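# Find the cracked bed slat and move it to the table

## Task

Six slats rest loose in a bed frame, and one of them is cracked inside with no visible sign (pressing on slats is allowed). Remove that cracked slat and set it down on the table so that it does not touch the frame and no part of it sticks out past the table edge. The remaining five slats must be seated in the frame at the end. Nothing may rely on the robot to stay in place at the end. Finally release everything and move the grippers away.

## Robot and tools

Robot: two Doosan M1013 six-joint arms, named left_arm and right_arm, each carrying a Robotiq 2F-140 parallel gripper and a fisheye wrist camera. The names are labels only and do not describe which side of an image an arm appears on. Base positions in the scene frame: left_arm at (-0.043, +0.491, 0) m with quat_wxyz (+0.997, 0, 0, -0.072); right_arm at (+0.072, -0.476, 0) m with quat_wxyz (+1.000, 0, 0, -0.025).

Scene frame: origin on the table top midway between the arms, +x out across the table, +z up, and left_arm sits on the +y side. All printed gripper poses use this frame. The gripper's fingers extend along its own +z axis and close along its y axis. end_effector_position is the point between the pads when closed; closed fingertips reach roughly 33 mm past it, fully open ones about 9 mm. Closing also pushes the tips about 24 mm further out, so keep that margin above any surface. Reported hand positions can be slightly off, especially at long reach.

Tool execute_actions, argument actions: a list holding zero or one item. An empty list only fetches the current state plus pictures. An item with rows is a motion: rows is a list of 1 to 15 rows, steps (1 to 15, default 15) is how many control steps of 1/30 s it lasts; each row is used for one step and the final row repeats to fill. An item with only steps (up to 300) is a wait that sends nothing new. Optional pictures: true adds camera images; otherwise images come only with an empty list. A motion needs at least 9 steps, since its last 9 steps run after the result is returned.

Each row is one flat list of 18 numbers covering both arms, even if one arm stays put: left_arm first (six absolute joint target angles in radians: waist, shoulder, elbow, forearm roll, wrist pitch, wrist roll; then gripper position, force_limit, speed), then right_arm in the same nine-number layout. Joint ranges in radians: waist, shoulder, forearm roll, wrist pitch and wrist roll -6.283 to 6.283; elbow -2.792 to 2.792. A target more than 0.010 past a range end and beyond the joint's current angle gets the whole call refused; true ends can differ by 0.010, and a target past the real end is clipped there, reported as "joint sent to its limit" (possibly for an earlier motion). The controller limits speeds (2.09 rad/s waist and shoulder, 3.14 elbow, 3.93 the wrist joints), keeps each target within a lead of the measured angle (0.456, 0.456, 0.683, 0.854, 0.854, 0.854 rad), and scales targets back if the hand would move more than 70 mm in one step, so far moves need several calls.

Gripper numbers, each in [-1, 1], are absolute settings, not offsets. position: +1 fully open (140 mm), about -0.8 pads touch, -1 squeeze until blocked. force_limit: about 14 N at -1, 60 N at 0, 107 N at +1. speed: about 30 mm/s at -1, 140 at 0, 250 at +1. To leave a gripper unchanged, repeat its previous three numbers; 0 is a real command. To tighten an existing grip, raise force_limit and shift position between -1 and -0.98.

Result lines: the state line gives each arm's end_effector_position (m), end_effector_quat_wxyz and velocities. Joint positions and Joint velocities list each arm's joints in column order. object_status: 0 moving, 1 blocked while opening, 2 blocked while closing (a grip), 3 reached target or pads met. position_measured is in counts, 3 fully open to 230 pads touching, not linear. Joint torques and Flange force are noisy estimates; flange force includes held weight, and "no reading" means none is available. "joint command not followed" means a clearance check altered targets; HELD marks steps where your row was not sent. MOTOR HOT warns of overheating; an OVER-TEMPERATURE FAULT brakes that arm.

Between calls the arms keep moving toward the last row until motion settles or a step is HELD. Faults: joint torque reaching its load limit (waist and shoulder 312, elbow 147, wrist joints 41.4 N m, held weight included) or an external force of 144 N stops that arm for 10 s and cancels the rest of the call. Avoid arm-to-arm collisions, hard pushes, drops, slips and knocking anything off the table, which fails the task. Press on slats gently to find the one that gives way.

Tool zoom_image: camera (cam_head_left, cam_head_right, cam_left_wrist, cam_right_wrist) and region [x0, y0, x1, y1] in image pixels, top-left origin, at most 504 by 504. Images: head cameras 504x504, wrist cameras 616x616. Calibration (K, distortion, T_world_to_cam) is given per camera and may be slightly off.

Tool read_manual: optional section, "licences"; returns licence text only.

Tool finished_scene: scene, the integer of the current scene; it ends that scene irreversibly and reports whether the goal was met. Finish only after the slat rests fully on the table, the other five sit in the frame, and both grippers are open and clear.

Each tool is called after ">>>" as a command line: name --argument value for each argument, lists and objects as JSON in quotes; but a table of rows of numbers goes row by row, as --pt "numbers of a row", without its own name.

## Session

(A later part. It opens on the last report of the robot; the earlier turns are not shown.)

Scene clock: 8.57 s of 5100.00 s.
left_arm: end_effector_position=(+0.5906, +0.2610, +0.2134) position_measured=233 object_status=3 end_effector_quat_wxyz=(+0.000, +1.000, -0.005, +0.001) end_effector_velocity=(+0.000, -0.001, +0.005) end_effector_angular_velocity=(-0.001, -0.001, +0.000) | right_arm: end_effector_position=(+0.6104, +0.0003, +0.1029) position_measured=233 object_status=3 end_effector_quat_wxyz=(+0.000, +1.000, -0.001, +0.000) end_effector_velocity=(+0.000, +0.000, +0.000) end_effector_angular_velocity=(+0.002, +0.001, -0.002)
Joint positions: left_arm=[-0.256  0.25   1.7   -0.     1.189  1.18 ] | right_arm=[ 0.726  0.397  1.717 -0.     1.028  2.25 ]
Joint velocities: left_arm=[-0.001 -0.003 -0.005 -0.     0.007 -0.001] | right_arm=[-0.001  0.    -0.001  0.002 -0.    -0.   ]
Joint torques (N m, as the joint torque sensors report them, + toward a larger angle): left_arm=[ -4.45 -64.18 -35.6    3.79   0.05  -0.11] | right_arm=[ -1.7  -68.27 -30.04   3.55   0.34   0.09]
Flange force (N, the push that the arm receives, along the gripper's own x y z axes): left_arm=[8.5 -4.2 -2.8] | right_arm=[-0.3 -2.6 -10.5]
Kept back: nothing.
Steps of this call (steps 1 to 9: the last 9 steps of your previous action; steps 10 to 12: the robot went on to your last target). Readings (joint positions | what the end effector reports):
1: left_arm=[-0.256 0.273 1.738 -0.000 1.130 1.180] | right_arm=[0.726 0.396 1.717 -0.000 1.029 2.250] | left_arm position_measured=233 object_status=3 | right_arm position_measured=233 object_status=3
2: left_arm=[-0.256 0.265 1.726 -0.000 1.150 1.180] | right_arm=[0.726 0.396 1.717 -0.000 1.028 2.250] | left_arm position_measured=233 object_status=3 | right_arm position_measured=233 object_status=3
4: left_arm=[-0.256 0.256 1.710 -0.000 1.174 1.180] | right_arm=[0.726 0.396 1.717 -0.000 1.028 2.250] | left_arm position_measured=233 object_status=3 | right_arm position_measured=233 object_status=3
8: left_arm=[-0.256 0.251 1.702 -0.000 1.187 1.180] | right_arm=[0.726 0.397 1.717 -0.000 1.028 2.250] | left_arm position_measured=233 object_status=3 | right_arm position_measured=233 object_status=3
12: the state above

>>> execute_actions --actions '[{"rows":[[0.3,0.25,1.7,0,1.19,1.18,-1,0,0,0.726,0.3766,1.6975,0,1.0675,2.25,-1,0,0],[0.3,0.25,1.7,0,1.19,1.18,-1,0,0,0.726,0.3766,1.6975,0,1.0675,2.25,-1,0,0],[0.3,0.25,1.7,0,1.19,1.18,-1,0,0,0.726,0.3766,1.6975,0,1.0675,2.25,-1,0,0],[0.3,0.25,1.7,0,1.19,1.18,-1,0,0,0.726,0.3766,1.6975,0,1.0675,2.25,-1,0,0],[0.3,0.25,1.7,0,1.19,1.18,-1,0,0,0.726,0.3766,1.6975,0,1.0675,2.25,-1,0,0],[0.3,0.25,1.7,0,1.19,1.18,-1,0,0,0.726,0.3766,1.6975,0,1.0675,2.25,0.12,0,0.5]]}]'

>>> execute_actions --actions '[{"steps":18}]'

>>> execute_actions --actions '[{"rows":[[0.3,0.25,1.7,0,1.19,1.18,-1,0,0,0.726,0.4056,1.7265,0,1.0095,2.25,0.12,0,0.5]]}]'

>>> execute_actions --actions '[{"rows":[[0.3,0.25,1.7,0,1.19,1.18,-1,0,0,0.726,0.4056,1.7265,0,1.0095,2.25,-1,0,-0.3]]}]'

>>> execute_actions --actions '[{"steps":15}]'

>>> execute_actions --actions '[{"rows":[[0.3,0.25,1.7,0,1.19,1.18,-1,0,0,0.726,0.32,1.63,0,1.19,2.25,-1,0,-0.3]]}]'

>>> execute_actions --actions '[{"steps":12}]' --pictures true

Scene clock: 10.03 s of 5100.00 s.
left_arm: end_effector_position=(+0.6059, +0.3081, +0.2138) position_measured=233 object_status=3 end_effector_quat_wxyz=(+0.000, +0.999, +0.032, +0.001) end_effector_velocity=(+0.109, +0.384, +0.000) end_effector_angular_velocity=(-0.000, -0.000, +0.594) | right_arm: end_effector_position=(+0.6102, +0.0002, +0.1228) position_measured=233 object_status=0 end_effector_quat_wxyz=(+0.000, +1.000, -0.001, -0.000) end_effector_velocity=(-0.001, -0.002, +0.050) end_effector_angular_velocity=(-0.001, +0.001, -0.001)
Joint positions: left_arm=[-0.183  0.25   1.7    0.     1.19   1.18 ] | right_arm=[0.726 0.38  1.701 0.    1.061 2.25 ]
Joint velocities: left_arm=[ 0.593  0.    -0.     0.     0.    -0.001] | right_arm=[-0.001 -0.042 -0.041 -0.     0.083  0.001]
Joint torques (N m, as the joint torque sensors report them, + toward a larger angle): left_arm=[-12.26 -60.2  -34.87   3.25   0.16  -0.09] | right_arm=[ -0.74 -66.72 -32.53   3.37  -0.17   0.03]
Flange force (N, the push that the arm receives, along the gripper's own x y z axes): left_arm=[5.4 -4.8 -4.4] | right_arm=[0.7 -1.0 0.1]
Steps of this call (steps 1 to 30: the robot went on to your last target; steps 31 to 38: nothing new was sent; steps 39 to 44: the first 6 steps of this action). Readings (joint positions | what the end effector reports):
39: left_arm=[-0.256 0.250 1.700 0.000 1.190 1.180] | right_arm=[0.726 0.397 1.718 -0.000 1.027 2.250] | left_arm position_measured=233 object_status=3 | right_arm position_measured=233 object_status=3
40: left_arm=[-0.253 0.250 1.700 0.000 1.190 1.180] | right_arm=[0.726 0.395 1.716 -0.000 1.032 2.250] | left_arm position_measured=233 object_status=3 | right_arm position_measured=233 object_status=3
42: left_arm=[-0.226 0.250 1.700 0.000 1.190 1.180] | right_arm=[0.726 0.385 1.706 0.000 1.052 2.250] | left_arm position_measured=233 object_status=3 | right_arm position_measured=233 object_status=3
44: the state above

Scene clock: 10.63 s of 5100.00 s.
left_arm: end_effector_position=(+0.6299, +0.5344, +0.2138) position_measured=233 object_status=3 end_effector_quat_wxyz=(+0.000, +0.980, +0.200, +0.001) end_effector_velocity=(-0.024, +0.374, -0.000) end_effector_angular_velocity=(+0.000, +0.000, +0.556) | right_arm: end_effector_position=(+0.6102, +0.0002, +0.1269) position_measured=114 object_status=3 end_effector_quat_wxyz=(-0.000, +1.000, -0.001, -0.000) end_effector_velocity=(-0.000, +0.000, -0.000) end_effector_angular_velocity=(-0.000, +0.000, +0.001)
Joint positions: left_arm=[0.157 0.25  1.7   0.    1.19  1.18 ] | right_arm=[0.726 0.377 1.698 0.    1.067 2.25 ]
Joint velocities: left_arm=[ 0.556  0.     0.     0.    -0.     0.   ] | right_arm=[ 0.001 -0.     0.    -0.     0.     0.   ]
Joint torques (N m, as the joint torque sensors report them, + toward a larger angle): left_arm=[ -4.33 -65.02 -35.59   3.61   0.26  -0.16] | right_arm=[ -1.02 -74.87 -37.03   3.88  -0.09   0.03]
Flange force (N, the push that the arm receives, along the gripper's own x y z axes): left_arm=[7.2 -4.1 -2.7] | right_arm=[-1.2 -0.5 0.7]
Kept back: nothing.
Steps of this call (steps 1 to 9: the last 9 steps of your previous action; steps 10 to 18: the robot went on to your last target). Readings (joint positions | what the end effector reports):
1: left_arm=[-0.163 0.250 1.700 0.000 1.190 1.180] | right_arm=[0.726 0.379 1.700 0.000 1.063 2.250] | left_arm position_measured=233 object_status=3 | right_arm position_measured=233 object_status=0
2: left_arm=[-0.144 0.250 1.700 0.000 1.190 1.180] | right_arm=[0.726 0.378 1.699 0.000 1.065 2.250] | left_arm position_measured=233 object_status=3 | right_arm position_measured=225 object_status=0
4: left_arm=[-0.107 0.250 1.700 0.000 1.190 1.180] | right_arm=[0.726 0.377 1.698 0.000 1.066 2.250] | left_arm position_measured=233 object_status=3 | right_arm position_measured=199 object_status=0
8: left_arm=[-0.032 0.250 1.700 0.000 1.190 1.180] | right_arm=[0.726 0.377 1.698 0.000 1.067 2.250] | left_arm position_measured=233 object_status=3 | right_arm position_measured=156 object_status=0
18: the state above

Scene clock: 10.83 s of 5100.00 s.
left_arm: end_effector_position=(+0.6211, +0.6076, +0.2138) position_measured=233 object_status=3 end_effector_quat_wxyz=(+0.000, +0.967, +0.254, +0.001) end_effector_velocity=(-0.051, +0.287, +0.000) end_effector_angular_velocity=(-0.000, +0.000, +0.432) | right_arm: end_effector_position=(+0.6103, +0.0002, +0.0978) position_measured=114 object_status=3 end_effector_quat_wxyz=(+0.000, +1.000, -0.001, -0.000) end_effector_velocity=(+0.001, +0.002, -0.077) end_effector_angular_velocity=(+0.003, -0.003, +0.001)
Joint positions: left_arm=[0.266 0.25  1.7   0.    1.19  1.18 ] | right_arm=[ 0.726  0.401  1.722 -0.     1.019  2.25 ]
Joint velocities: left_arm=[ 0.432 -0.001  0.001 -0.     0.    -0.   ] | right_arm=[ 0.001  0.066  0.062  0.    -0.132 -0.   ]
Joint torques (N m, as the joint torque sensors report them, + toward a larger angle): left_arm=[-17.26 -60.58 -36.24   3.23   0.17  -0.27] | right_arm=[  0.25 -90.75 -42.83   4.35   0.15   0.1 ]
Flange force (N, the push that the arm receives, along the gripper's own x y z axes): left_arm=[5.8 -9.3 -3.8] | right_arm=[-3.0 0.7 -0.1]
Steps of this call (steps 1 to 6: the first 6 steps of this action). Readings (joint positions | what the end effector reports):
1: left_arm=[0.175 0.250 1.700 0.000 1.190 1.180] | right_arm=[0.726 0.377 1.698 0.000 1.067 2.250] | left_arm position_measured=233 object_status=3 | right_arm position_measured=114 object_status=3
2: left_arm=[0.194 0.250 1.700 0.000 1.190 1.180] | right_arm=[0.726 0.378 1.699 0.000 1.063 2.250] | left_arm position_measured=233 object_status=3 | right_arm position_measured=114 object_status=3
4: left_arm=[0.232 0.250 1.700 0.000 1.190 1.180] | right_arm=[0.726 0.393 1.714 -0.000 1.035 2.250] | left_arm position_measured=233 object_status=3 | right_arm position_measured=114 object_status=3
6: the state above

Scene clock: 11.33 s of 5100.00 s.
left_arm: end_effector_position=(+0.6168, +0.6300, +0.2138) position_measured=233 object_status=3 end_effector_quat_wxyz=(+0.000, +0.963, +0.270, +0.001) end_effector_velocity=(+0.000, +0.001, -0.000) end_effector_angular_velocity=(-0.000, +0.001, +0.002) | right_arm: end_effector_position=(+0.6103, +0.0003, +0.0921) position_measured=138 object_status=0 end_effector_quat_wxyz=(+0.000, +1.000, -0.001, +0.000) end_effector_velocity=(+0.000, +0.000, -0.000) end_effector_angular_velocity=(+0.000, +0.000, -0.000)
Joint positions: left_arm=[0.3  0.25 1.7  0.   1.19 1.18] | right_arm=[ 0.726  0.406  1.726 -0.     1.01   2.25 ]
Joint velocities: left_arm=[ 0.002  0.001 -0.     0.     0.    -0.   ] | right_arm=[-0.     0.    -0.     0.001 -0.    -0.   ]
Joint torques (N m, as the joint torque sensors report them, + toward a larger angle): left_arm=[ -4.37 -64.14 -36.27   3.51   0.2   -0.15] | right_arm=[ -0.67 -76.5  -35.8    3.67  -0.08   0.17]
Flange force (N, the push that the arm receives, along the gripper's own x y z axes): left_arm=[7.1 -5.1 -2.2] | right_arm=[-0.6 0.0 0.6]
Steps of this call (steps 1 to 9: the last 9 steps of your previous action; steps 10 to 15: the first 6 steps of this action). Readings (joint positions | what the end effector reports):
10: left_arm=[0.300 0.250 1.700 0.000 1.190 1.180] | right_arm=[0.726 0.405 1.726 -0.000 1.010 2.250] | left_arm position_measured=233 object_status=3 | right_arm position_measured=114 object_status=0
11: left_arm=[0.300 0.250 1.700 0.000 1.190 1.180] | right_arm=[0.726 0.406 1.726 -0.000 1.010 2.250] | left_arm position_measured=233 object_status=3 | right_arm position_measured=115 object_status=0
13: left_arm=[0.300 0.250 1.700 0.000 1.190 1.180] | right_arm=[0.726 0.406 1.726 -0.000 1.010 2.250] | left_arm position_measured=233 object_status=3 | right_arm position_measured=127 object_status=0
15: the state above

Scene clock: 11.83 s of 5100.00 s.
left_arm: end_effector_position=(+0.6168, +0.6301, +0.2138) position_measured=233 object_status=3 end_effector_quat_wxyz=(+0.000, +0.963, +0.270, +0.001) end_effector_velocity=(+0.001, -0.002, +0.001) end_effector_angular_velocity=(+0.000, -0.002, -0.004) | right_arm: end_effector_position=(+0.6103, +0.0003, +0.0921) position_measured=177 object_status=2 end_effector_quat_wxyz=(-0.000, +1.000, -0.001, -0.000) end_effector_velocity=(+0.000, +0.000, +0.000) end_effector_angular_velocity=(+0.001, -0.000, -0.002)
Joint positions: left_arm=[ 0.3   0.25  1.7  -0.    1.19  1.18] | right_arm=[0.726 0.406 1.727 0.    1.009 2.25 ]
Joint velocities: left_arm=[-0.003 -0.001 -0.001 -0.    -0.     0.001] | right_arm=[-0.001  0.    -0.     0.001 -0.     0.001]
Joint torques (N m, as the joint torque sensors report them, + toward a larger angle): left_arm=[ -3.28 -64.1  -35.42   3.66   0.29  -0.26] | right_arm=[ -0.52 -76.21 -35.57   3.51  -0.04   0.13]
Flange force (N, the push that the arm receives, along the gripper's own x y z axes): left_arm=[7.4 -2.6 -3.8] | right_arm=[-0.6 -0.1 0.2]
Kept back: nothing.
Steps of this call (steps 1 to 9: the last 9 steps of your previous action; steps 10 to 15: the robot went on to your last target). Readings (joint positions | what the end effector reports):
1: left_arm=[0.300 0.250 1.700 0.000 1.190 1.180] | right_arm=[0.726 0.406 1.726 -0.000 1.010 2.250] | left_arm position_measured=233 object_status=3 | right_arm position_measured=144 object_status=0
2: left_arm=[0.300 0.250 1.700 0.000 1.190 1.180] | right_arm=[0.726 0.406 1.726 -0.000 1.010 2.250] | left_arm position_measured=233 object_status=3 | right_arm position_measured=150 object_status=0
4: left_arm=[0.300 0.250 1.700 0.000 1.190 1.180] | right_arm=[0.726 0.406 1.726 -0.000 1.010 2.250] | left_arm position_measured=233 object_status=3 | right_arm position_measured=161 object_status=0
8: left_arm=[0.300 0.250 1.700 0.000 1.190 1.180] | right_arm=[0.726 0.406 1.727 0.000 1.009 2.250] | left_arm position_measured=233 object_status=3 | right_arm position_measured=177 object_status=0
15: the state above
All arms were judged still, so your last target was given up. Only a new action makes them travel on or press farther. Fingers that are still opening or closing keep moving.

Scene clock: 12.03 s of 5100.00 s.
left_arm: end_effector_position=(+0.6168, +0.6301, +0.2138) position_measured=233 object_status=3 end_effector_quat_wxyz=(+0.000, +0.963, +0.270, +0.001) end_effector_velocity=(-0.000, -0.000, +0.000) end_effector_angular_velocity=(+0.000, -0.001, -0.001) | right_arm: end_effector_position=(+0.6109, +0.0008, +0.1509) position_measured=177 object_status=2 end_effector_quat_wxyz=(-0.000, +1.000, -0.001, +0.000) end_effector_velocity=(-0.015, -0.012, +0.391) end_effector_angular_velocity=(-0.002, +0.004, -0.000)
Joint positions: left_arm=[ 0.3   0.25  1.7  -0.    1.19  1.18] | right_arm=[0.726 0.359 1.674 0.    1.107 2.25 ]
Joint velocities: left_arm=[-0.    -0.001  0.    -0.    -0.     0.   ] | right_arm=[-0.    -0.308 -0.339  0.001  0.652 -0.   ]
Joint torques (N m, as the joint torque sensors report them, + toward a larger angle): left_arm=[ -5.5  -64.35 -35.87   3.55   0.37  -0.09] | right_arm=[ -1.21 -63.35 -31.71   3.25   0.07   0.09]
Flange force (N, the push that the arm receives, along the gripper's own x y z axes): left_arm=[8.2 -5.7 -2.7] | right_arm=[-0.2 -1.3 2.6]
Steps of this call (steps 1 to 6: the first 6 steps of this action). Readings (joint positions | what the end effector reports):
1: left_arm=[0.300 0.250 1.700 0.000 1.190 1.180] | right_arm=[0.726 0.406 1.727 0.000 1.009 2.250] | left_arm position_measured=233 object_status=3 | right_arm position_measured=177 object_status=2
2: left_arm=[0.300 0.250 1.700 0.000 1.190 1.180] | right_arm=[0.726 0.404 1.725 0.000 1.014 2.250] | left_arm position_measured=233 object_status=3 | right_arm position_measured=177 object_status=2
4: left_arm=[0.300 0.250 1.700 0.000 1.190 1.180] | right_arm=[0.726 0.384 1.701 0.000 1.058 2.250] | left_arm position_measured=233 object_status=3 | right_arm position_measured=177 object_status=2
6: the state above

Scene clock: 12.43 s of 5100.00 s.
left_arm: end_effector_position=(+0.6168, +0.6301, +0.2138) position_measured=233 object_status=3 end_effector_quat_wxyz=(+0.000, +0.963, +0.270, +0.001) end_effector_velocity=(+0.000, +0.001, +0.000) end_effector_angular_velocity=(-0.000, -0.001, +0.002) | right_arm: end_effector_position=(+0.6080, -0.0016, +0.2011) position_measured=177 object_status=2 end_effector_quat_wxyz=(-0.000, +1.000, -0.001, +0.001) end_effector_velocity=(-0.001, -0.000, +0.004) end_effector_angular_velocity=(-0.001, -0.000, +0.001)
Joint positions: left_arm=[ 0.3   0.25  1.7  -0.    1.19  1.18] | right_arm=[0.726 0.32  1.63  0.    1.189 2.25 ]
Joint velocities: left_arm=[ 0.002  0.    -0.001 -0.    -0.    -0.   ] | right_arm=[ 0.    -0.003 -0.003 -0.001  0.007 -0.001]
Joint torques (N m, as the joint torque sensors report them, + toward a larger angle): left_arm=[ -4.67 -63.47 -36.21   3.76   0.18  -0.22] | right_arm=[ -0.39 -72.65 -40.17   4.04  -0.03   0.04]
Flange force (N, the push that the arm receives, along the gripper's own x y z axes): left_arm=[6.3 -6.0 -3.2] | right_arm=[-0.7 0.2 3.0]
Kept back: nothing.
Steps of this call (steps 1 to 9: the last 9 steps of your previous action; steps 10 to 12: the robot went on to your last target). Readings (joint positions | what the end effector reports):
1: left_arm=[0.300 0.250 1.700 0.000 1.190 1.180] | right_arm=[0.726 0.349 1.663 0.000 1.129 2.250] | left_arm position_measured=233 object_status=3 | right_arm position_measured=177 object_status=2
2: left_arm=[0.300 0.250 1.700 0.000 1.190 1.180] | right_arm=[0.726 0.340 1.652 0.000 1.148 2.250] | left_arm position_measured=233 object_status=3 | right_arm position_measured=177 object_status=2
4: left_arm=[0.300 0.250 1.700 0.000 1.190 1.180] | right_arm=[0.726 0.327 1.639 0.000 1.174 2.250] | left_arm position_measured=233 object_status=3 | right_arm position_measured=177 object_status=2
8: left_arm=[0.300 0.250 1.700 -0.000 1.190 1.180] | right_arm=[0.726 0.321 1.632 0.000 1.187 2.250] | left_arm position_measured=233 object_status=3 | right_arm position_measured=177 object_status=2
12: the state above
camera_calibration (this result's frames):
cam_left_wrist: T_world_to_cam=[[0.446618, -0.894545, -0.0179492, 0.295286], [-0.78723, -0.402415, 0.467259, 0.644412], [-0.425207, -0.194556, -0.883938, 0.755823], [0, 0, 0, 1]] pos_world=[0.696802, 0.670517, 0.372294]
cam_right_wrist: T_world_to_cam=[[-0.120489, -0.992673, 0.00914524, 0.067879], [-0.898336, 0.11295, 0.424541, 0.471861], [-0.422463, 0.0429369, -0.905362, 0.616659], [0, 0, 0, 1]] pos_world=[0.692584, -0.0123924, 0.357355]

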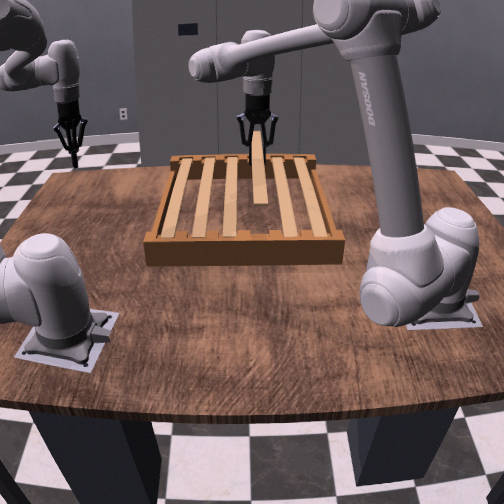

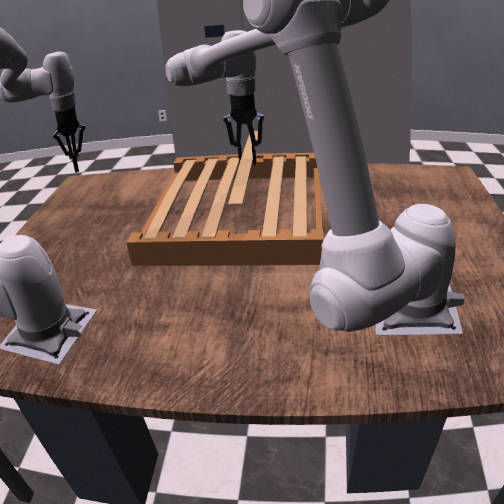

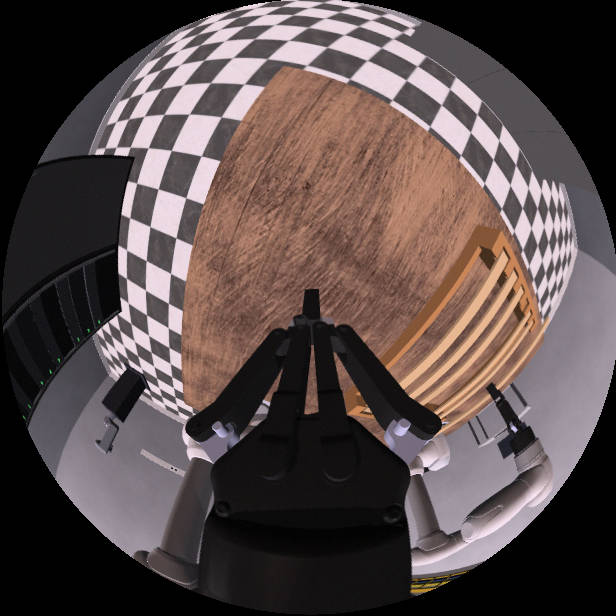

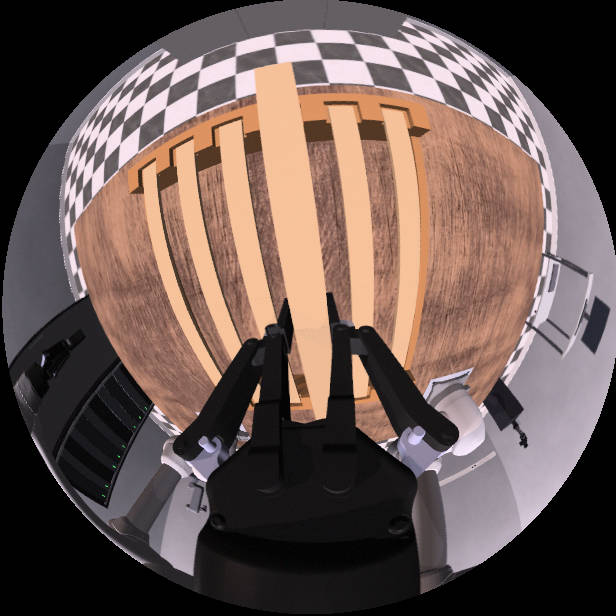

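>>> execute_actions --actions '[{"rows":[[0.3,0.25,1.7,0,1.19,1.18,-1,0,0,0.05,0.0084,2.0462,0,1.087,1.571,-1,0,-0.3]]}]'

>>> execute_actions --actions '[{"steps":38}]'

>>> execute_actions --actions '[{"rows":[[0.3,0.25,1.7,0,1.19,1.18,-1,0,0,0.05,0.169,2.185,0,0.7876,1.571,-1,0,-0.3]]}]'

>>> execute_actions --actions '[{"steps":20}]'

>>> execute_actions --actions '[{"rows":[[0.3,0.25,1.7,0,1.19,1.18,-1,0,0,0.05,0.169,2.185,0,0.7876,1.571,0.3,0,0]]}]'

>>> execute_actions --actions '[{"rows":[[0.3,0.25,1.7,0,1.19,1.18,-1,0,0,0.05,0.0084,2.0462,0,1.087,1.571,0.3,0,0]]}]'

>>> execute_actions --actions '[{"steps":20}]' --pictures true

Scene clock: 13.20 s of 5100.00 s.
left_arm: end_effector_position=(+0.6168, +0.6301, +0.2138) position_measured=233 object_status=3 end_effector_quat_wxyz=(+0.000, +0.963, +0.270, +0.001) end_effector_velocity=(-0.000, -0.001, -0.001) end_effector_angular_velocity=(-0.000, +0.001, +0.001) | right_arm: end_effector_position=(+0.6140, -0.0554, +0.2018) position_measured=177 object_status=2 end_effector_quat_wxyz=(-0.000, +1.000, +0.014, +0.001) end_effector_velocity=(+0.035, -0.395, +0.000) end_effector_angular_velocity=(-0.002, -0.002, +0.194)
Joint positions: left_arm=[ 0.3   0.25  1.7  -0.    1.19  1.18] | right_arm=[ 0.659  0.275  1.69  -0.     1.175  2.152]
Joint velocities: left_arm=[-0.001  0.     0.002 -0.    -0.    -0.002] | right_arm=[-0.501 -0.323  0.428 -0.002 -0.106 -0.695]
Joint torques (N m, as the joint torque sensors report them, + toward a larger angle): left_arm=[ -3.66 -64.   -36.49   3.6    0.17  -0.16] | right_arm=[  7.29 -61.9  -38.79   4.24   0.2   -0.19]
Flange force (N, the push that the arm receives, along the gripper's own x y z axes): left_arm=[5.6 -3.6 -2.2] | right_arm=[1.1 0.9 2.1]
Steps of this call (steps 1 to 17: the robot went on to your last target; steps 18 to 23: the first 6 steps of this action). Readings (joint positions | what the end effector reports):
18: left_arm=[0.300 0.250 1.700 -0.000 1.190 1.180] | right_arm=[0.726 0.320 1.630 0.000 1.190 2.250] | left_arm position_measured=233 object_status=3 | right_arm position_measured=177 object_status=2
19: left_arm=[0.300 0.250 1.700 -0.000 1.190 1.180] | right_arm=[0.723 0.318 1.633 0.000 1.189 2.245] | left_arm position_measured=233 object_status=3 | right_arm position_measured=177 object_status=2
21: left_arm=[0.300 0.250 1.700 -0.000 1.190 1.180] | right_arm=[0.696 0.300 1.658 -0.000 1.182 2.205] | left_arm position_measured=233 object_status=3 | right_arm position_measured=177 object_status=2
23: the state above

Scene clock: 14.47 s of 5100.00 s.
left_arm: end_effector_position=(+0.6168, +0.6301, +0.2138) position_measured=233 object_status=3 end_effector_quat_wxyz=(+0.000, +0.963, +0.270, +0.001) end_effector_velocity=(+0.000, +0.001, +0.000) end_effector_angular_velocity=(+0.000, -0.001, +0.001) | right_arm: end_effector_position=(+0.5724, -0.4409, +0.1800) position_measured=177 object_status=2 end_effector_quat_wxyz=(+0.000, +1.000, +0.000, +0.000) end_effector_velocity=(-0.002, -0.005, -0.001) end_effector_angular_velocity=(+0.000, +0.000, -0.001)
Joint positions: left_arm=[ 0.3   0.25  1.7  -0.    1.19  1.18] | right_arm=[ 0.051  0.009  2.046 -0.     1.087  1.572]
Joint velocities: left_arm=[ 0.001 -0.    -0.    -0.    -0.     0.   ] | right_arm=[-0.011 -0.004  0.005  0.    -0.001 -0.009]
Joint torques (N m, as the joint torque sensors report them, + toward a larger angle): left_arm=[ -3.41 -63.14 -36.39   3.74   0.2   -0.12] | right_arm=[  0.55 -38.6  -38.48   3.85   0.24  -0.18]
Flange force (N, the push that the arm receives, along the gripper's own x y z axes): left_arm=[4.7 -4.3 -3.3] | right_arm=[-0.8 0.4 2.9]
Kept back: nothing.
Steps of this call (steps 1 to 9: the last 9 steps of your previous action; steps 10 to 38: the robot went on to your last target). Readings (joint positions | what the end effector reports):
1: left_arm=[0.300 0.250 1.700 -0.000 1.190 1.180] | right_arm=[0.643 0.265 1.704 -0.000 1.171 2.129] | left_arm position_measured=233 object_status=3 | right_arm position_measured=177 object_status=2
2: left_arm=[0.300 0.250 1.700 -0.000 1.190 1.180] | right_arm=[0.626 0.255 1.717 -0.000 1.168 2.108] | left_arm position_measured=233 object_status=3 | right_arm position_measured=177 object_status=2
4: left_arm=[0.300 0.250 1.700 -0.000 1.190 1.180] | right_arm=[0.592 0.235 1.743 -0.000 1.162 2.066] | left_arm position_measured=233 object_status=3 | right_arm position_measured=177 object_status=2
8: left_arm=[0.300 0.250 1.700 -0.000 1.190 1.180] | right_arm=[0.520 0.200 1.791 -0.000 1.150 1.988] | left_arm position_measured=233 object_status=3 | right_arm position_measured=177 object_status=2
38: the state above

Scene clock: 14.67 s of 5100.00 s.
left_arm: end_effector_position=(+0.6168, +0.6301, +0.2138) position_measured=233 object_status=3 end_effector_quat_wxyz=(+0.000, +0.963, +0.270, +0.001) end_effector_velocity=(+0.001, -0.001, +0.001) end_effector_angular_velocity=(+0.000, -0.002, -0.000) | right_arm: end_effector_position=(+0.5772, -0.4411, +0.1235) position_measured=177 object_status=2 end_effector_quat_wxyz=(-0.000, +1.000, +0.000, +0.000) end_effector_velocity=(+0.017, -0.001, -0.394) end_effector_angular_velocity=(-0.001, -0.002, +0.001)
Joint positions: left_arm=[ 0.3   0.25  1.7  -0.    1.19  1.18] | right_arm=[0.05  0.07  2.1   0.    0.972 1.571]
Joint velocities: left_arm=[-0.001 -0.001 -0.001 -0.    -0.    -0.001] | right_arm=[-0.001  0.44   0.371 -0.001 -0.813 -0.001]
Joint torques (N m, as the joint torque sensors report them, + toward a larger angle): left_arm=[ -3.78 -63.74 -36.31   3.62   0.3   -0.26] | right_arm=[  0.03 -49.5  -39.31   3.92   0.11   0.08]
Flange force (N, the push that the arm receives, along the gripper's own x y z axes): left_arm=[5.6 -3.9 -3.0] | right_arm=[-4.5 -2.1 -0.8]
Steps of this call (steps 1 to 6: the first 6 steps of this action). Readings (joint positions | what the end effector reports):
1: left_arm=[0.300 0.250 1.700 -0.000 1.190 1.180] | right_arm=[0.051 0.009 2.046 -0.000 1.087 1.571] | left_arm position_measured=233 object_status=3 | right_arm position_measured=177 object_status=2
2: left_arm=[0.300 0.250 1.700 -0.000 1.190 1.180] | right_arm=[0.051 0.011 2.048 -0.000 1.081 1.571] | left_arm position_measured=233 object_status=3 | right_arm position_measured=177 object_status=2
4: left_arm=[0.300 0.250 1.700 -0.000 1.190 1.180] | right_arm=[0.051 0.037 2.071 0.000 1.032 1.571] | left_arm position_measured=233 object_status=3 | right_arm position_measured=177 object_status=2
6: the state above

Scene clock: 15.33 s of 5100.00 s.
left_arm: end_effector_position=(+0.6168, +0.6301, +0.2138) position_measured=233 object_status=3 end_effector_quat_wxyz=(+0.000, +0.963, +0.270, +0.001) end_effector_velocity=(+0.000, +0.001, +0.001) end_effector_angular_velocity=(+0.000, -0.002, +0.002) | right_arm: end_effector_position=(+0.5726, -0.4413, +0.0368) position_measured=177 object_status=2 end_effector_quat_wxyz=(-0.000, +1.000, +0.000, +0.000) end_effector_velocity=(-0.001, +0.000, -0.001) end_effector_angular_velocity=(+0.000, +0.001, -0.000)
Joint positions: left_arm=[ 0.3   0.25  1.7  -0.    1.19  1.18] | right_arm=[0.05  0.169 2.185 0.    0.788 1.571]
Joint velocities: left_arm=[ 0.001 -0.001 -0.001 -0.    -0.    -0.001] | right_arm=[ 0.     0.001  0.001  0.001 -0.001  0.   ]
Joint torques (N m, as the joint torque sensors report them, + toward a larger angle): left_arm=[ -2.89 -63.14 -36.64   3.65   0.14  -0.29] | right_arm=[ -1.13 -46.83 -30.85   3.04  -0.08   0.08]
Flange force (N, the push that the arm receives, along the gripper's own x y z axes): left_arm=[3.8 -3.9 -3.3] | right_arm=[-2.6 -2.1 0.6]
Kept back: nothing.
Steps of this call (steps 1 to 9: the last 9 steps of your previous action; steps 10 to 20: the robot went on to your last target). Readings (joint positions | what the end effector reports):
1: left_arm=[0.300 0.250 1.700 -0.000 1.190 1.180] | right_arm=[0.050 0.085 2.112 0.000 0.945 1.571] | left_arm position_measured=233 object_status=3 | right_arm position_measured=177 object_status=2
2: left_arm=[0.300 0.250 1.700 -0.000 1.190 1.180] | right_arm=[0.050 0.099 2.125 0.000 0.917 1.571] | left_arm position_measured=233 object_status=3 | right_arm position_measured=177 object_status=2
4: left_arm=[0.300 0.250 1.700 -0.000 1.190 1.180] | right_arm=[0.050 0.129 2.151 0.000 0.862 1.571] | left_arm position_measured=233 object_status=3 | right_arm position_measured=177 object_status=2
8: left_arm=[0.300 0.250 1.700 -0.000 1.190 1.180] | right_arm=[0.050 0.163 2.180 0.000 0.799 1.571] | left_arm position_measured=233 object_status=3 | right_arm position_measured=177 object_status=2
20: the state above

Scene clock: 15.53 s of 5100.00 s.
left_arm: end_effector_position=(+0.6168, +0.6301, +0.2138) position_measured=233 object_status=3 end_effector_quat_wxyz=(+0.000, +0.963, +0.270, +0.001) end_effector_velocity=(-0.000, +0.000, +0.000) end_effector_angular_velocity=(-0.000, -0.000, +0.000) | right_arm: end_effector_position=(+0.5726, -0.4413, +0.0368) position_measured=145 object_status=0 end_effector_quat_wxyz=(-0.000, +1.000, +0.000, +0.000) end_effector_velocity=(+0.001, +0.001, +0.001) end_effector_angular_velocity=(+0.000, -0.002, +0.001)
Joint positions: left_arm=[ 0.3   0.25  1.7  -0.    1.19  1.18] | right_arm=[0.05  0.169 2.185 0.    0.788 1.571]
Joint velocities: left_arm=[ 0.001 -0.    -0.    -0.     0.     0.001] | right_arm=[ 0.001  0.    -0.002  0.     0.    -0.   ]
Joint torques (N m, as the joint torque sensors report them, + toward a larger angle): left_arm=[ -4.03 -64.64 -35.99   3.66   0.29  -0.32] | right_arm=[ -0.42 -45.41 -29.54   3.05   0.07   0.13]
Flange force (N, the push that the arm receives, along the gripper's own x y z axes): left_arm=[7.7 -4.4 -2.2] | right_arm=[-2.2 -0.5 -2.1]
Steps of this call (steps 1 to 6: the first 6 steps of this action). Readings (joint positions | what the end effector reports):
1: left_arm=[0.300 0.250 1.700 -0.000 1.190 1.180] | right_arm=[0.050 0.169 2.185 0.000 0.788 1.571] | left_arm position_measured=233 object_status=3 | right_arm position_measured=177 object_status=0
2: left_arm=[0.300 0.250 1.700 -0.000 1.190 1.180] | right_arm=[0.050 0.169 2.185 0.000 0.788 1.571] | left_arm position_measured=233 object_status=3 | right_arm position_measured=177 object_status=0
4: left_arm=[0.300 0.250 1.700 -0.000 1.190 1.180] | right_arm=[0.050 0.169 2.185 0.000 0.788 1.571] | left_arm position_measured=233 object_status=3 | right_arm position_measured=160 object_status=0
6: the state above

Scene clock: 16.03 s of 5100.00 s.
left_arm: end_effector_position=(+0.6168, +0.6301, +0.2138) position_measured=233 object_status=3 end_effector_quat_wxyz=(+0.000, +0.963, +0.270, +0.001) end_effector_velocity=(+0.000, -0.001, +0.000) end_effector_angular_velocity=(+0.000, -0.000, -0.002) | right_arm: end_effector_position=(+0.5774, -0.4414, +0.0901) position_measured=91 object_status=3 end_effector_quat_wxyz=(+0.000, +1.000, +0.000, -0.000) end_effector_velocity=(+0.011, +0.000, +0.401) end_effector_angular_velocity=(+0.000, -0.003, +0.001)
Joint positions: left_arm=[ 0.3   0.25  1.7  -0.    1.19  1.18] | right_arm=[ 0.05   0.107  2.131 -0.     0.903  1.571]
Joint velocities: left_arm=[-0.002 -0.    -0.     0.     0.     0.001] | right_arm=[ 0.    -0.458 -0.387  0.001  0.842 -0.001]
Joint torques (N m, as the joint torque sensors report them, + toward a larger angle): left_arm=[ -4.18 -63.83 -36.08   3.7    0.11  -0.25] | right_arm=[ -1.53 -30.89 -25.79   2.76   0.33   0.04]
Flange force (N, the push that the arm receives, along the gripper's own x y z axes): left_arm=[6.7 -4.2 -3.0] | right_arm=[-3.6 -0.8 -1.2]
Steps of this call (steps 1 to 9: the last 9 steps of your previous action; steps 10 to 15: the first 6 steps of this action). Readings (joint positions | what the end effector reports):
10: left_arm=[0.300 0.250 1.700 -0.000 1.190 1.180] | right_arm=[0.050 0.169 2.185 0.000 0.788 1.571] | left_arm position_measured=233 object_status=3 | right_arm position_measured=91 object_status=0
11: left_arm=[0.300 0.250 1.700 -0.000 1.190 1.180] | right_arm=[0.050 0.167 2.184 -0.000 0.792 1.571] | left_arm position_measured=233 object_status=3 | right_arm position_measured=91 object_status=0
13: left_arm=[0.300 0.250 1.700 -0.000 1.190 1.180] | right_arm=[0.050 0.142 2.162 -0.000 0.839 1.571] | left_arm position_measured=233 object_status=3 | right_arm position_measured=91 object_status=3
15: the state above

Scene clock: 16.70 s of 5100.00 s.
left_arm: end_effector_position=(+0.6168, +0.6301, +0.2138) position_measured=233 object_status=3 end_effector_quat_wxyz=(+0.000, +0.963, +0.270, +0.001) end_effector_velocity=(-0.001, +0.001, -0.001) end_effector_angular_velocity=(-0.000, +0.002, +0.001) | right_arm: end_effector_position=(+0.5722, -0.4413, +0.1799) position_measured=91 object_status=3 end_effector_quat_wxyz=(+0.000, +1.000, +0.000, -0.000) end_effector_velocity=(+0.000, -0.000, +0.001) end_effector_angular_velocity=(-0.000, -0.001, -0.000)
Joint positions: left_arm=[ 0.3   0.25  1.7  -0.    1.19  1.18] | right_arm=[ 0.05   0.008  2.046 -0.     1.087  1.571]
Joint velocities: left_arm=[ 0.001 -0.     0.002  0.     0.    -0.   ] | right_arm=[-0.    -0.001 -0.001 -0.001  0.001  0.   ]
Joint torques (N m, as the joint torque sensors report them, + toward a larger angle): left_arm=[ -3.54 -63.71 -36.3    3.74   0.3   -0.23] | right_arm=[ -0.31 -36.14 -36.89   3.58  -0.25   0.07]
Flange force (N, the push that the arm receives, along the gripper's own x y z axes): left_arm=[5.4 -4.4 -2.7] | right_arm=[-2.5 -0.3 -1.9]
Kept back: nothing.
Steps of this call (steps 1 to 9: the last 9 steps of your previous action; steps 10 to 20: the robot went on to your last target). Readings (joint positions | what the end effector reports):
1: left_arm=[0.300 0.250 1.700 -0.000 1.190 1.180] | right_arm=[0.050 0.092 2.119 -0.000 0.931 1.571] | left_arm position_measured=233 object_status=3 | right_arm position_measured=91 object_status=3
2: left_arm=[0.300 0.250 1.700 -0.000 1.190 1.180] | right_arm=[0.050 0.078 2.106 -0.000 0.958 1.571] | left_arm position_measured=233 object_status=3 | right_arm position_measured=91 object_status=3
4: left_arm=[0.300 0.250 1.700 -0.000 1.190 1.180] | right_arm=[0.050 0.049 2.081 -0.000 1.012 1.571] | left_arm position_measured=233 object_status=3 | right_arm position_measured=91 object_status=3
8: left_arm=[0.300 0.250 1.700 -0.000 1.190 1.180] | right_arm=[0.050 0.014 2.052 -0.000 1.075 1.571] | left_arm position_measured=233 object_status=3 | right_arm position_measured=91 object_status=3
20: the state above
camera_calibration (this result's frames):
cam_left_wrist: T_world_to_cam=[[0.446616, -0.894545, -0.0179723, 0.295298], [-0.787195, -0.402409, 0.467323, 0.644375], [-0.425274, -0.194566, -0.883904, 0.755814], [0, 0, 0, 1]] pos_world=[0.696792, 0.670516, 0.372243]
cam_right_wrist: T_world_to_cam=[[-0.117474, -0.993023, 0.0102581, -0.374826], [-0.898188, 0.11065, 0.42546, 0.497178], [-0.423626, 0.0407666, -0.904919, 0.60081], [0, 0, 0, 1]] pos_world=[0.657045, -0.451716, 0.336001]

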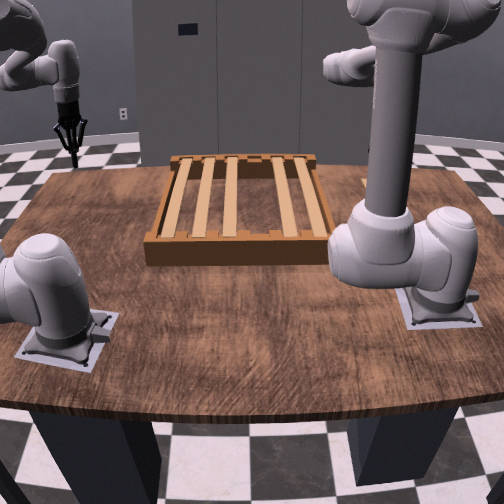

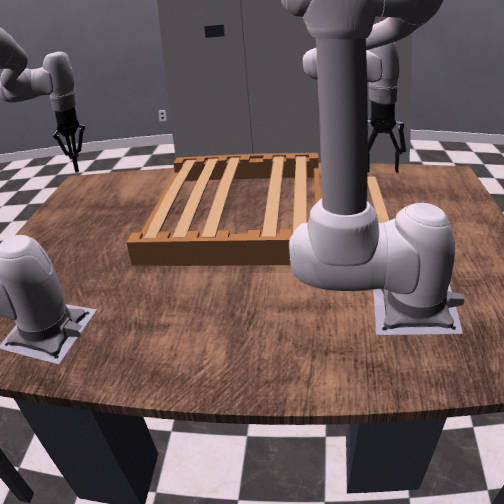

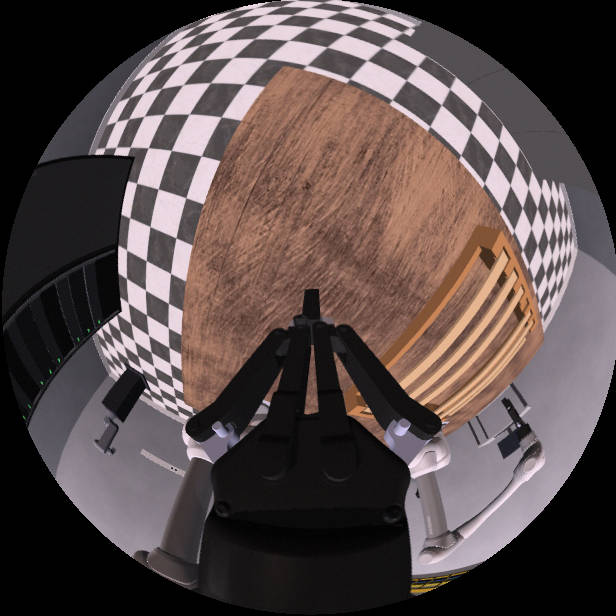

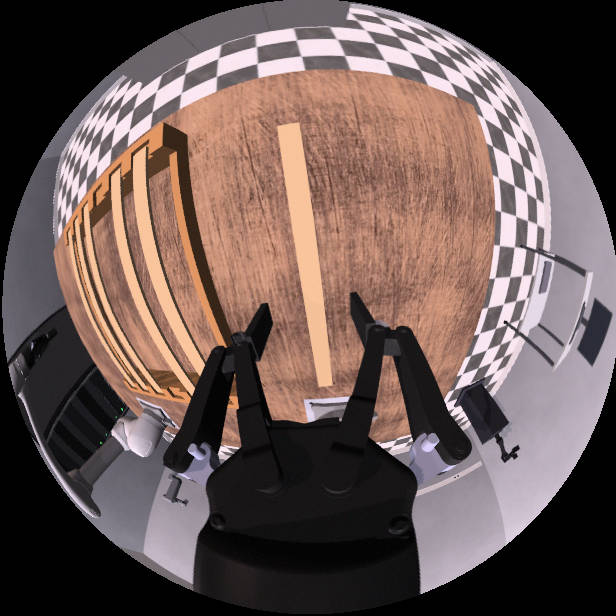

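>>> finished_scene --scene 1

The scene is finished: the task was done.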